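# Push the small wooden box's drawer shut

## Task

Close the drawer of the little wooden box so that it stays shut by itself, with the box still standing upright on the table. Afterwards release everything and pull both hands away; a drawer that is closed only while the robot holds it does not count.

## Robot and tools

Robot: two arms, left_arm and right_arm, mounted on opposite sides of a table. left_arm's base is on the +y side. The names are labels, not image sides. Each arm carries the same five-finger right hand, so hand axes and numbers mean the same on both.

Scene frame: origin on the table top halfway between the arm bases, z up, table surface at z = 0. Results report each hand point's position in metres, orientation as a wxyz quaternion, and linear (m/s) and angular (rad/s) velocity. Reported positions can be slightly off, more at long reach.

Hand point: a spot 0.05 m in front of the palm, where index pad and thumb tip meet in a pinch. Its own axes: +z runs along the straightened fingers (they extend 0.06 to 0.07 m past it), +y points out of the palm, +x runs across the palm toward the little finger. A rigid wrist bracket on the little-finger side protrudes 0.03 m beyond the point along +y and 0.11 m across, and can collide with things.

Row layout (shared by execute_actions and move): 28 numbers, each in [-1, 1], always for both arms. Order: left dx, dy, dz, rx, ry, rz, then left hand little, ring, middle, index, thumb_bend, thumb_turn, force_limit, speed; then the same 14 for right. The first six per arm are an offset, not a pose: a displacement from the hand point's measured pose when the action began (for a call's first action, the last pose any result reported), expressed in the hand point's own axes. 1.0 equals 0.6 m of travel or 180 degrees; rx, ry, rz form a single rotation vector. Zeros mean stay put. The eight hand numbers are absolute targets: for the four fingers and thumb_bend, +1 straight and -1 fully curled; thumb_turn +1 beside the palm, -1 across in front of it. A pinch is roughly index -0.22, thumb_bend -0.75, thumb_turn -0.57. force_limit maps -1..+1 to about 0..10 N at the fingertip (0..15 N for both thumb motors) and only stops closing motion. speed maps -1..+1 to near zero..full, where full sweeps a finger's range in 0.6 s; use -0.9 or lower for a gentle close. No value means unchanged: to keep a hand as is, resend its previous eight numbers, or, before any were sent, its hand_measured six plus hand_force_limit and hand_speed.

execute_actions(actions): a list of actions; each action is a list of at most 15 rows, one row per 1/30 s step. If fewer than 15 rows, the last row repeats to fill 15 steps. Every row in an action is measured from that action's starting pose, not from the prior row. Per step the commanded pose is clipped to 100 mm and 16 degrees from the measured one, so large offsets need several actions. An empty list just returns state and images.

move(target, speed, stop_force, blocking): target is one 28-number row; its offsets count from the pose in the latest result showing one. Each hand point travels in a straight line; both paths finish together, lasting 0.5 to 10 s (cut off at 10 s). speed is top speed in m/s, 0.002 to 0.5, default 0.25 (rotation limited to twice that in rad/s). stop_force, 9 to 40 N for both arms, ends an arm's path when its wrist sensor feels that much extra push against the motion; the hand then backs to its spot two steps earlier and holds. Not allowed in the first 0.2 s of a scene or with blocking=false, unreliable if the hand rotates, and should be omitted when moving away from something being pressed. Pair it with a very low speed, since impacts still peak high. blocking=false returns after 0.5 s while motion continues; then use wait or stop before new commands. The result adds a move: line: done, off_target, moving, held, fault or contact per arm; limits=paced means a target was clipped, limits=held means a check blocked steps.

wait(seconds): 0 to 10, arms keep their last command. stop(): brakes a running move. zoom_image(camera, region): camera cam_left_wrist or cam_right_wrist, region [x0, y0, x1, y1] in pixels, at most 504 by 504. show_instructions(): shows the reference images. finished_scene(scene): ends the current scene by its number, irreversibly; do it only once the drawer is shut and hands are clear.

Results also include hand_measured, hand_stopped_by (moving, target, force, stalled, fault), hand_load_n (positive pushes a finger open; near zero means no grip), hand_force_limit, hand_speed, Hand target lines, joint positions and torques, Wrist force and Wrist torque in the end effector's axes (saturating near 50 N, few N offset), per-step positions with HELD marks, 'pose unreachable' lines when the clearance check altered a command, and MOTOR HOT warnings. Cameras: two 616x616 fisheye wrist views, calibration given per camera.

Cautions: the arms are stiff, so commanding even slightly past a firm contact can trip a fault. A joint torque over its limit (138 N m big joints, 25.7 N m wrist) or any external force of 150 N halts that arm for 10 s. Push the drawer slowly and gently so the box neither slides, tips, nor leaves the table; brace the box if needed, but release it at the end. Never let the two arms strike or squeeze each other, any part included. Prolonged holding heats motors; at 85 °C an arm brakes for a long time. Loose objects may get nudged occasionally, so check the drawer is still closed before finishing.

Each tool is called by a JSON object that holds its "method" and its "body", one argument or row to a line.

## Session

{"method": "execute_actions", "body": {
  "actions": []
}}

Scene clock: 0.00 s.
left_arm: end_effector_position=(+0.3028, +0.4690, +0.4815) hand_measured=(+1.000, +1.000, +1.000, +1.000, +1.000, +1.000) hand_load_n=(+0.0, +0.0, +0.0, +0.0, +0.0, +0.0) hand_stopped_by=(target, target, target, target, target, target) hand_force_limit=0.00 hand_speed=-0.80 end_effector_quat_wxyz=(+0.000, +0.324, +0.946, +0.009) end_effector_velocity=(-0.000, +0.001, -0.000) end_effector_angular_velocity=(+0.000, -0.000, +0.001) | right_arm: end_effector_position=(+0.1792, -0.2628, +0.4746) hand_measured=(+1.000, +1.000, +1.000, +1.000, +1.000, +1.000) hand_load_n=(+0.0, +0.0, +0.0, +0.0, +0.0, +0.0) hand_stopped_by=(target, target, target, target, target, target) hand_force_limit=0.00 hand_speed=-0.80 end_effector_quat_wxyz=(+0.003, -0.319, +0.948, +0.014) end_effector_velocity=(+0.000, -0.000, -0.000) end_effector_angular_velocity=(-0.000, +0.001, -0.001)
Joint positions: left_arm=[ 0.566 -1.708  1.326  1.964  1.556 -1.907] | right_arm=[-1.201 -1.717  1.351  1.931  1.543 -1.876]
Joint velocities: left_arm=[ 0.    -0.001  0.001  0.    -0.    -0.   ] | right_arm=[-0.001  0.     0.001 -0.    -0.    -0.   ]
Joint torques (N m, as the arm reports them, + toward a larger angle): no reading
Motor temperatures (°C, as the motors report them): left_arm=[29 27 27 36 32 34] | right_arm=[30 26 27 35 39 38]
Wrist force (N, on the end effector, along its own x y z axes, offset not removed): no reading
Wrist torque (N m, same axes, about the end effector's origin, offset not removed): no reading
Hand target (left_arm): +0.303, +0.469, +0.482; +0.000, +0.324, +0.946, +0.009
Hand target (right_arm): +0.179, -0.263, +0.475; +0.003, -0.319, +0.948, +0.014
camera_calibration (this result's frames):
cam_left_wrist: T_world_to_cam=[[0.659915, 0.7511, 0.019023, -0.566266], [0.632598, -0.569104, 0.525301, -0.173837], [0.405379, -0.33462, -0.850704, 0.571553], [0, 0, 0, 1]] pos_world=[0.25196, 0.517644, 0.588312]
cam_right_wrist: T_world_to_cam=[[-0.494039, 0.865204, 0.0857214, 0.274026], [0.754312, 0.377501, 0.537128, -0.290456], [0.432365, 0.330023, -0.839134, 0.539502], [0, 0, 0, 1]] pos_world=[0.121212, -0.305489, 0.585236]

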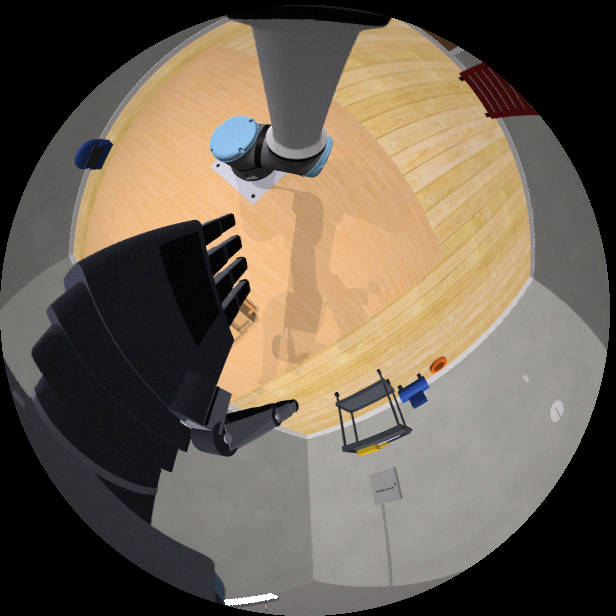

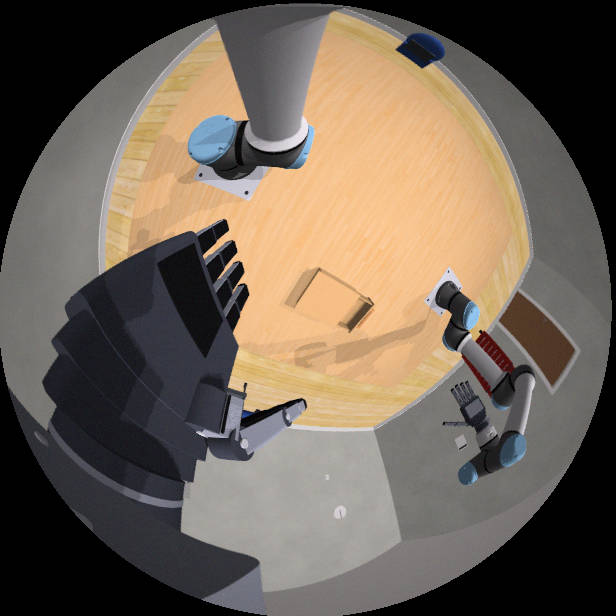

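{"method": "zoom_image", "body": {
  "camera": "cam_right_wrist",
  "region": [280, 255, 390, 345]
}}

{"method": "zoom_image", "body": {
  "camera": "cam_left_wrist",
  "region": [200, 270, 290, 350]
}}

Region (280, 255, 390, 345) of cam_right_wrist's 616x616 image, scaled by 4.582, with more detail than that image has; it fills the top 412 rows of this view, and the rest is white.

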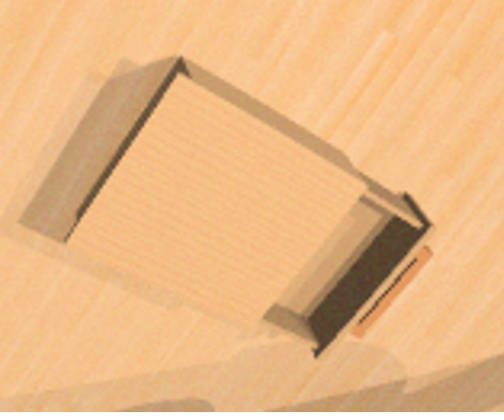

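Region (200, 270, 290, 350) of cam_left_wrist's 616x616 image, scaled by 5.600, with more detail than that image has.

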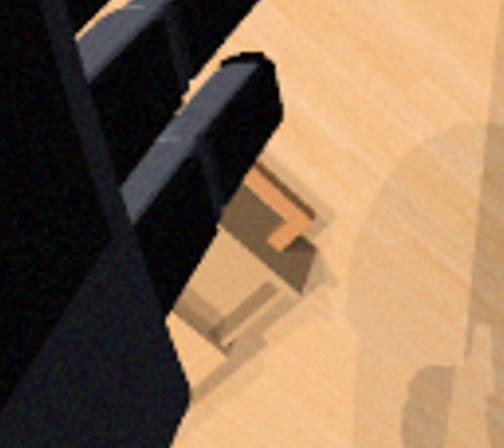

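{"method": "move", "body": {
  "target": [-0.3450, -0.4148, 0.6369, -0.0347, -0.1114, 0.7887, 1, 1, 1, 1, 1, 1, 0.0, -0.8, -0.4023, 0.0421, 0.6349, -0.0176, -0.0074, 0.2121, 1, 1, 1, 1, 1, 1, 0.0, -0.8],
  "speed": 0.5
}}

Scene clock: 8.77 s.
left_arm: end_effector_position=(+0.3160, +0.1526, +0.0938) hand_measured=(+1.000, +1.000, +1.000, +1.000, +1.000, +1.000) hand_load_n=(+0.0, +0.0, +0.0, +0.0, +0.0, +0.0) hand_stopped_by=(target, target, target, target, target, target) hand_force_limit=0.00 hand_speed=-0.80 end_effector_quat_wxyz=(+0.130, +0.991, -0.008, -0.001) end_effector_velocity=(+0.001, -0.002, -0.002) end_effector_angular_velocity=(-0.000, +0.001, -0.015) | right_arm: end_effector_position=(+0.3548, -0.0874, +0.0979) hand_measured=(+1.000, +1.000, +1.000, +1.000, +1.000, +1.000) hand_load_n=(+0.0, +0.0, +0.0, +0.0, +0.0, +0.0) hand_stopped_by=(target, target, target, target, target, target) hand_force_limit=0.00 hand_speed=-0.80 end_effector_quat_wxyz=(+0.000, +0.009, +0.999, +0.043) end_effector_velocity=(+0.001, +0.001, -0.002) end_effector_angular_velocity=(-0.000, +0.000, -0.003)
Joint positions: left_arm=[ 0.575 -1.164  1.732  0.784  1.716  0.583] | right_arm=[-0.925 -1.094  1.609  1.005  1.501 -0.932]
Joint velocities: left_arm=[ 0.003  0.01  -0.01   0.002  0.005  0.018] | right_arm=[ 0.001  0.005 -0.003 -0.002  0.     0.004]
Joint torques (N m, as the arm reports them, + toward a larger angle): left_arm=[ 10.7  -26.69 -27.02   3.03   3.57   1.57] | right_arm=[ 10.3  -23.76 -24.57  -0.48   1.96   2.18]
Motor temperatures (°C, as the motors report them): left_arm=[29 27 27 36 32 34] | right_arm=[30 26 27 35 39 38]
Wrist force (N, on the end effector, along its own x y z axes, offset not removed): left_arm=[-0.3 -0.1 -0.7] | right_arm=[-0.6 -0.3 2.4]
Wrist torque (N m, same axes, about the end effector's origin, offset not removed): left_arm=[0.15 0.23 -0.17] | right_arm=[-0.22 0.01 0.22]
Hand target (left_arm): +0.316, +0.152, +0.094; +0.130, +0.991, -0.009, -0.001
Hand target (right_arm): +0.355, -0.087, +0.098; +0.000, +0.009, +0.999, +0.043
Off the commanded pose (left_arm): 0.000 m, 0 deg.
Off the commanded pose (right_arm): 0.001 m, 0 deg.
move: done
camera_calibration (this result's frames):
cam_left_wrist: T_world_to_cam=[[-0.0757507, -0.962751, 0.25956, 0.141462], [-0.842987, 0.200866, 0.499025, 0.192629], [-0.532574, -0.181004, -0.826802, 0.401204], [0, 0, 0, 1]] pos_world=[0.38677, 0.17012, 0.198871]
cam_right_wrist: T_world_to_cam=[[0.147307, 0.97833, 0.145505, 0.0178501], [0.833595, -0.201979, 0.514125, -0.363325], [0.532373, 0.0455584, -0.845283, 0.0297957], [0, 0, 0, 1]] pos_world=[0.284374, -0.0922046, 0.209383]

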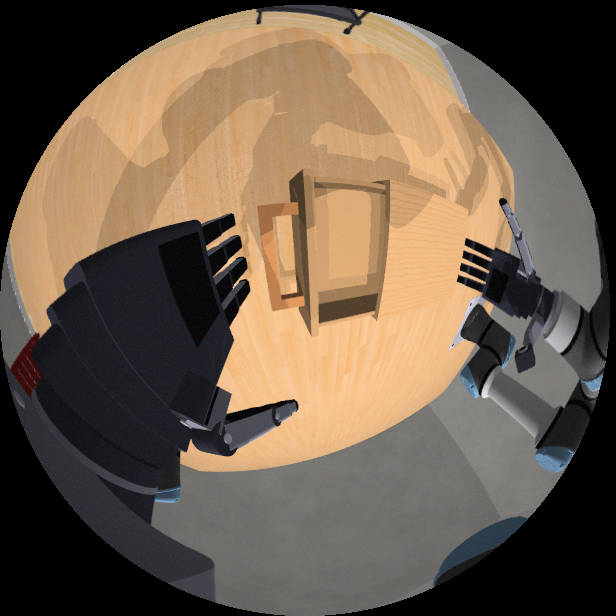

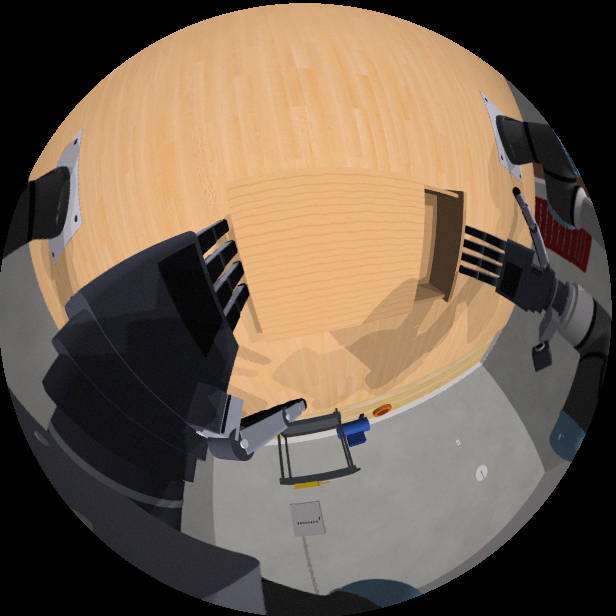

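{"method": "zoom_image", "body": {
  "camera": "cam_left_wrist",
  "region": [200, 160, 400, 345]
}}

{"method": "zoom_image", "body": {
  "camera": "cam_right_wrist",
  "region": [180, 170, 330, 345]
}}

Region (200, 160, 400, 345) of cam_left_wrist's 616x616 image, scaled by 2.520, with more detail than that image has; it fills the top 466 rows of this view, and the rest is white.

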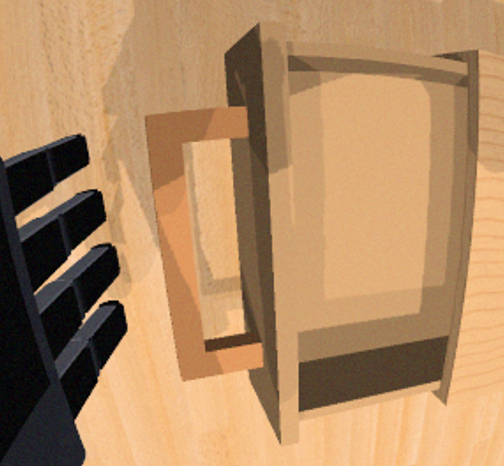

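Region (180, 170, 330, 345) of cam_right_wrist's 616x616 image, scaled by 2.880, with more detail than that image has; it fills the left 432 columns of this view, and the rest is white.

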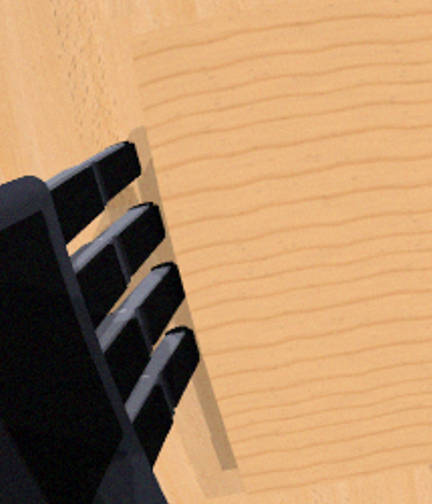

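{"method": "move", "body": {
  "target": [0, 0.1482, 0.0396, 0, 0, 0, 1, 1, 1, 1, 1, 1, 0.0, -0.8, 0, 0.0183, 0.0016, 0, 0, 0, 1, 1, 1, 1, 1, 1, 0.0, -0.8],
  "speed": 0.07,
  "stop_force": 15
}}

Scene clock: 13.83 s.
left_arm: end_effector_position=(+0.3145, +0.0609, +0.0938) hand_measured=(+1.000, +1.000, +1.000, +1.000, +1.000, +1.000) hand_load_n=(+0.0, +0.0, +0.0, +0.5, +0.0, +0.0) hand_stopped_by=(target, target, target, target, target, target) hand_force_limit=0.00 hand_speed=-0.80 end_effector_quat_wxyz=(+0.130, +0.991, -0.008, -0.001) end_effector_velocity=(-0.000, -0.003, +0.000) end_effector_angular_velocity=(-0.000, -0.000, -0.001) | right_arm: end_effector_position=(+0.3550, -0.0765, +0.0978) hand_measured=(+1.000, +1.000, +1.000, +1.000, +1.000, +1.000) hand_load_n=(+0.0, +0.0, +0.0, +0.5, +0.0, +0.0) hand_stopped_by=(target, target, target, target, target, target) hand_force_limit=0.00 hand_speed=-0.80 end_effector_quat_wxyz=(+0.000, +0.009, +0.999, +0.043) end_effector_velocity=(+0.000, +0.000, -0.000) end_effector_angular_velocity=(-0.000, +0.001, +0.001)
Joint positions: left_arm=[ 0.465 -1.036  1.527  0.847  1.692  0.475] | right_arm=[-0.905 -1.075  1.578  1.015  1.502 -0.912]
Joint velocities: left_arm=[-0.003  0.004 -0.008  0.003 -0.001 -0.002] | right_arm=[-0.001  0.002 -0.001  0.001 -0.    -0.001]
Joint torques (N m, as the arm reports them, + toward a larger angle): left_arm=[-13.02 -29.83 -30.35   0.92  -2.18  -2.24] | right_arm=[ 13.7  -23.95 -26.64   3.98  -0.16   2.02]
Motor temperatures (°C, as the motors report them): left_arm=[29 27 27 36 32 34] | right_arm=[30 26 27 35 39 38]
Wrist force (N, on the end effector, along its own x y z axes, offset not removed): left_arm=[-2.5 -5.3 -3.8] | right_arm=[-2.7 -8.0 2.2]
Wrist torque (N m, same axes, about the end effector's origin, offset not removed): left_arm=[0.77 0.27 -0.23] | right_arm=[0.12 0.00 -0.05]
Hand target (left_arm): +0.315, +0.061, +0.094; +0.130, +0.991, -0.008, -0.001
Hand target (right_arm): +0.355, -0.076, +0.098; +0.000, +0.009, +0.999, +0.043
Off the commanded pose (left_arm): 0.000 m, 0 deg.
Off the commanded pose (right_arm): 0.000 m, 0 deg.
move: done
camera_calibration (this result's frames):
cam_left_wrist: T_world_to_cam=[[-0.0757226, -0.962712, 0.259713, 0.053077], [-0.842936, 0.20094, 0.499081, 0.209799], [-0.532658, -0.18113, -0.826721, 0.383835], [0, 0, 0, 1]] pos_world=[0.38532, 0.0784649, 0.198833]
cam_right_wrist: T_world_to_cam=[[0.147316, 0.978329, 0.145502, 0.00708401], [0.833617, -0.201983, 0.514087, -0.361273], [0.532336, 0.0455602, -0.845307, 0.0291775], [0, 0, 0, 1]] pos_world=[0.284587, -0.0812308, 0.209359]

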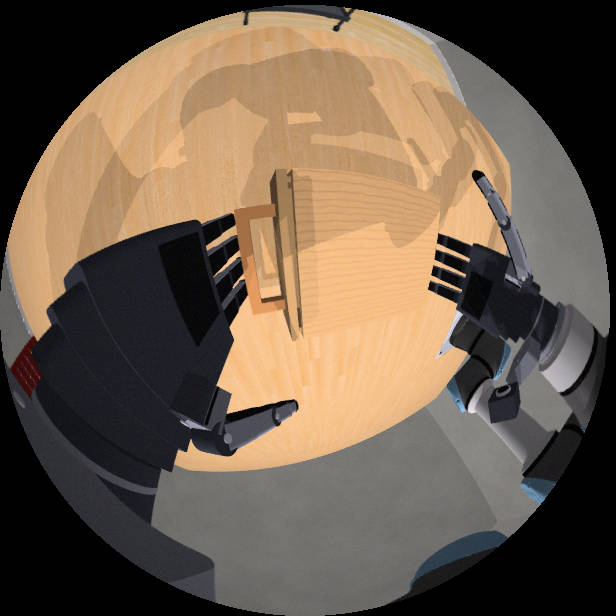

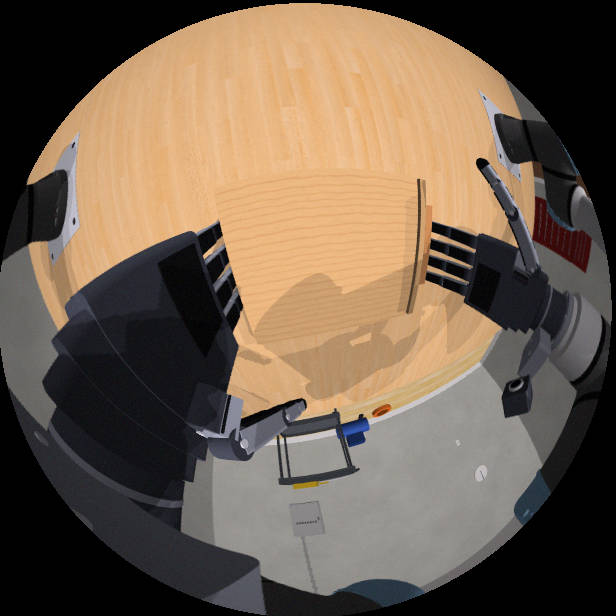

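{"method": "zoom_image", "body": {
  "camera": "cam_left_wrist",
  "region": [255, 160, 325, 250]
}}

Region (255, 160, 325, 250) of cam_left_wrist's 616x616 image, scaled by 5.600, with more detail than that image has.

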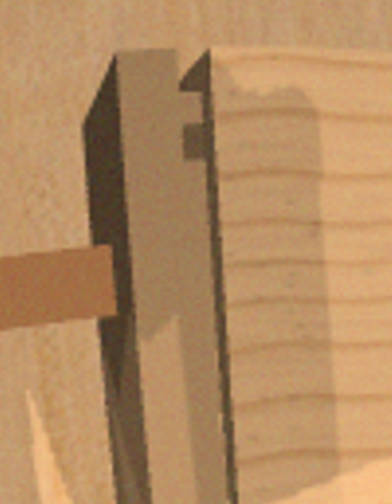

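{"method": "move", "body": {
  "target": [0, 0.00902, 0.0024, 0, 0, 0, 1, 1, 1, 1, 1, 1, 0.0, -0.8, 0, 0, 0, 0, 0, 0, 1, 1, 1, 1, 1, 1, 0.0, -0.8],
  "speed": 0.01,
  "stop_force": 10
}}

Scene clock: 15.33 s.
left_arm: end_effector_position=(+0.3144, +0.0558, +0.0939) hand_measured=(+1.000, +1.000, +1.000, +1.000, +1.000, +1.000) hand_load_n=(+0.0, +0.0, +0.5, +1.5, +0.0, +0.0) hand_stopped_by=(target, target, target, target, target, target) hand_force_limit=0.00 hand_speed=-0.80 end_effector_quat_wxyz=(+0.130, +0.991, -0.008, -0.001) end_effector_velocity=(+0.000, +0.001, +0.000) end_effector_angular_velocity=(-0.001, -0.001, +0.000) | right_arm: end_effector_position=(+0.3551, -0.0764, +0.0978) hand_measured=(+1.000, +1.000, +1.000, +1.000, +1.000, +1.000) hand_load_n=(+0.0, +0.0, +0.5, +1.0, +0.0, +0.0) hand_stopped_by=(target, target, target, target, target, target) hand_force_limit=0.00 hand_speed=-0.80 end_effector_quat_wxyz=(+0.000, +0.009, +0.999, +0.043) end_effector_velocity=(+0.001, -0.000, +0.000) end_effector_angular_velocity=(+0.001, -0.000, -0.002)
Joint positions: left_arm=[ 0.46  -1.028  1.514  0.852  1.691  0.47 ] | right_arm=[-0.905 -1.075  1.578  1.015  1.502 -0.912]
Joint velocities: left_arm=[ 0.002 -0.002  0.004 -0.003  0.     0.002] | right_arm=[-0.002 -0.001 -0.     0.    -0.     0.   ]
Joint torques (N m, as the arm reports them, + toward a larger angle): left_arm=[  5.76 -46.46 -11.76  -5.22   0.45   1.25] | right_arm=[  5.37 -38.48 -14.16   1.28  -5.16  -1.76]
Motor temperatures (°C, as the motors report them): left_arm=[29 27 27 36 32 34] | right_arm=[30 26 27 35 39 38]
Wrist force (N, on the end effector, along its own x y z axes, offset not removed): left_arm=[-2.9 -15.3 -9.5] | right_arm=[-2.2 -20.7 -3.6]
Wrist torque (N m, same axes, about the end effector's origin, offset not removed): left_arm=[2.11 0.20 -0.29] | right_arm=[0.53 -0.24 -0.12]
Hand target (left_arm): +0.314, +0.056, +0.094; +0.130, +0.991, -0.008, -0.001
Hand target (right_arm): +0.355, -0.076, +0.098; +0.000, +0.009, +0.999, +0.043
Off the commanded pose (left_arm): 0.001 m, 0 deg.
Off the commanded pose (right_arm): 0.000 m, 0 deg.
move: contact (left_arm)
camera_calibration (this result's frames):
cam_left_wrist: T_world_to_cam=[[-0.0756408, -0.962773, 0.259512, 0.0481507], [-0.842916, 0.200776, 0.49918, 0.210697], [-0.532701, -0.180989, -0.826724, 0.382906], [0, 0, 0, 1]] pos_world=[0.385217, 0.0733569, 0.198886]
cam_right_wrist: T_world_to_cam=[[0.147308, 0.978348, 0.145384, 0.00708737], [0.833579, -0.201918, 0.514175, -0.361273], [0.532397, 0.0454468, -0.845274, 0.0291294], [0, 0, 0, 1]] pos_world=[0.284597, -0.0812052, 0.209349]

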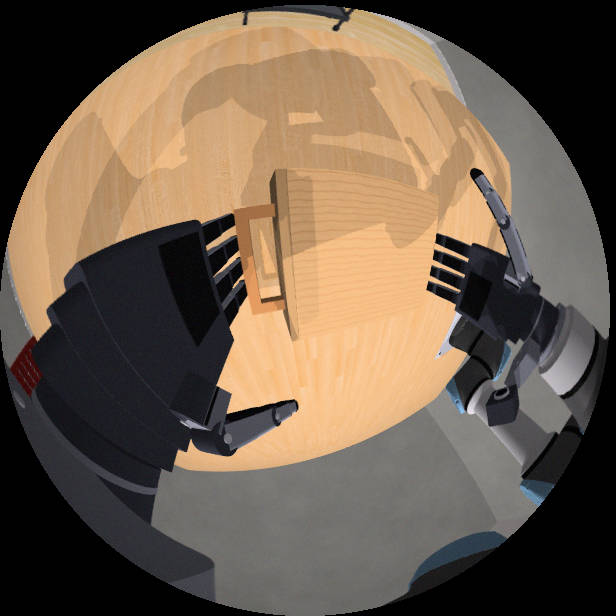

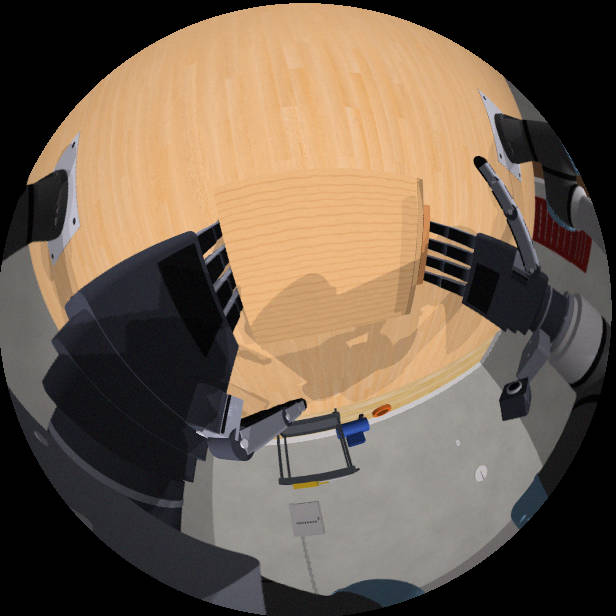

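{"method": "move", "body": {
  "target": [-0.004, -0.1899, -0.2577, 0, 0, 0, 1, 1, 1, 1, 1, 1, 0.0, -0.8, -0.0043, -0.2319, -0.2207, 0, 0, 0, 1, 1, 1, 1, 1, 1, 0.0, -0.8],
  "speed": 0.3
}}

Scene clock: 17.07 s.
left_arm: end_effector_position=(+0.3143, +0.2056, +0.2137) hand_measured=(+1.000, +1.000, +1.000, +1.000, +1.000, +1.000) hand_load_n=(+0.0, +0.0, +0.0, +0.0, +0.0, +0.0) hand_stopped_by=(target, target, target, target, target, target) hand_force_limit=0.00 hand_speed=-0.80 end_effector_quat_wxyz=(+0.130, +0.991, -0.008, -0.001) end_effector_velocity=(-0.000, +0.002, +0.002) end_effector_angular_velocity=(-0.001, -0.001, -0.002) | right_arm: end_effector_position=(+0.3549, -0.2259, +0.2177) hand_measured=(+1.000, +1.000, +1.000, +1.000, +1.000, +1.000) hand_load_n=(+0.0, +0.0, +0.0, +0.0, +0.0, +0.0) hand_stopped_by=(target, target, target, target, target, target) hand_force_limit=0.00 hand_speed=-0.80 end_effector_quat_wxyz=(+0.001, +0.009, +0.999, +0.043) end_effector_velocity=(+0.001, -0.003, +0.002) end_effector_angular_velocity=(+0.002, -0.001, -0.001)
Joint positions: left_arm=[ 0.652 -1.355  1.659  1.061  1.732  0.659] | right_arm=[-1.249 -1.436  1.744  1.235  1.489 -1.258]
Joint velocities: left_arm=[ 0.003 -0.004 -0.     0.004  0.001  0.005] | right_arm=[-0.009 -0.006  0.001  0.004 -0.001 -0.008]
Joint torques (N m, as the arm reports them, + toward a larger angle): left_arm=[ 11.72 -33.8   -6.3    2.83   3.35   1.66] | right_arm=[ -9.45 -31.97  -4.01   5.06  -3.43  -2.41]
Motor temperatures (°C, as the motors report them): left_arm=[29 27 27 36 32 34] | right_arm=[30 26 27 35 39 38]
Wrist force (N, on the end effector, along its own x y z axes, offset not removed): left_arm=[-0.3 0.7 -0.2] | right_arm=[2.4 -0.1 3.8]
Wrist torque (N m, same axes, about the end effector's origin, offset not removed): left_arm=[0.25 0.29 -0.08] | right_arm=[-0.17 -0.46 0.21]
Hand target (left_arm): +0.314, +0.206, +0.214; +0.130, +0.991, -0.008, -0.001
Hand target (right_arm): +0.355, -0.226, +0.218; +0.001, +0.009, +0.999, +0.043
Off the commanded pose (left_arm): 0.000 m, 0 deg.
Off the commanded pose (right_arm): 0.001 m, 0 deg.
move: done
camera_calibration (this result's frames):
cam_left_wrist: T_world_to_cam=[[-0.0756767, -0.962823, 0.259315, 0.161298], [-0.843028, 0.200665, 0.499036, 0.120787], [-0.532519, -0.180845, -0.826873, 0.509021], [0, 0, 0, 1]] pos_world=[0.385097, 0.223117, 0.318791]
cam_right_wrist: T_world_to_cam=[[0.147351, 0.978369, 0.145192, 0.135975], [0.833133, -0.201891, 0.514906, -0.452975], [0.533082, 0.0450924, -0.844861, 0.13692], [0, 0, 0, 1]] pos_world=[0.284363, -0.230659, 0.329176]

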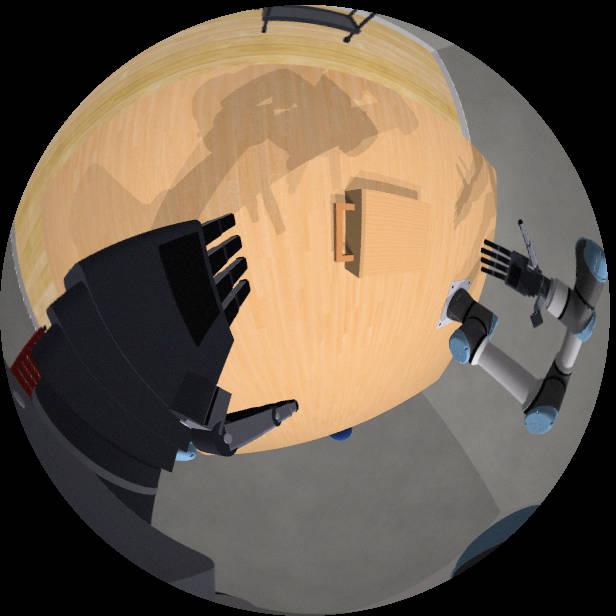

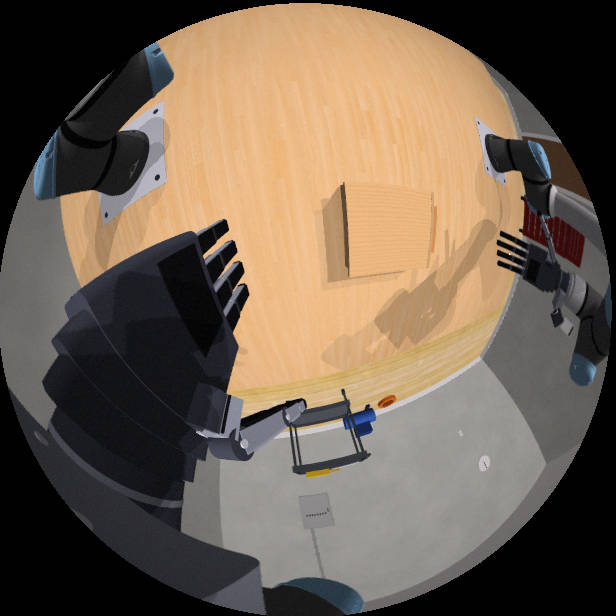

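{"method": "zoom_image", "body": {
  "camera": "cam_left_wrist",
  "region": [320, 175, 440, 285]
}}

{"method": "zoom_image", "body": {
  "camera": "cam_right_wrist",
  "region": [330, 175, 450, 285]
}}

Region (320, 175, 440, 285) of cam_left_wrist's 616x616 image, scaled by 4.200, with more detail than that image has; it fills the top 462 rows of this view, and the rest is white.

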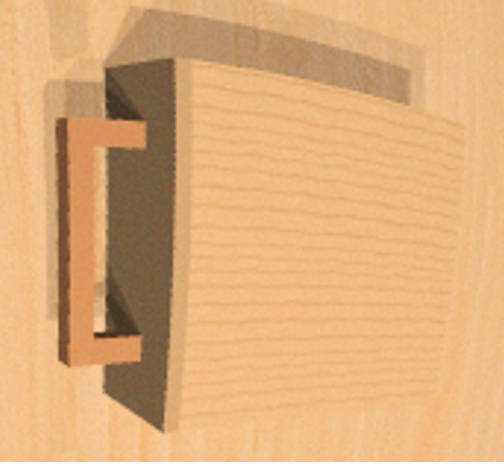

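Region (330, 175, 450, 285) of cam_right_wrist's 616x616 image, scaled by 4.200, with more detail than that image has; it fills the top 462 rows of this view, and the rest is white.

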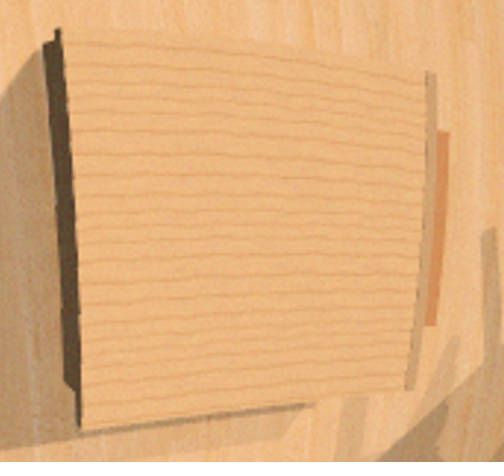

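The drawer is flush with the box again, the box is upright, and both hands are clear, so I'm ending scene 2.

{"method": "finished_scene", "body": {
  "scene": 2
}}

The scene is finished: the task was done.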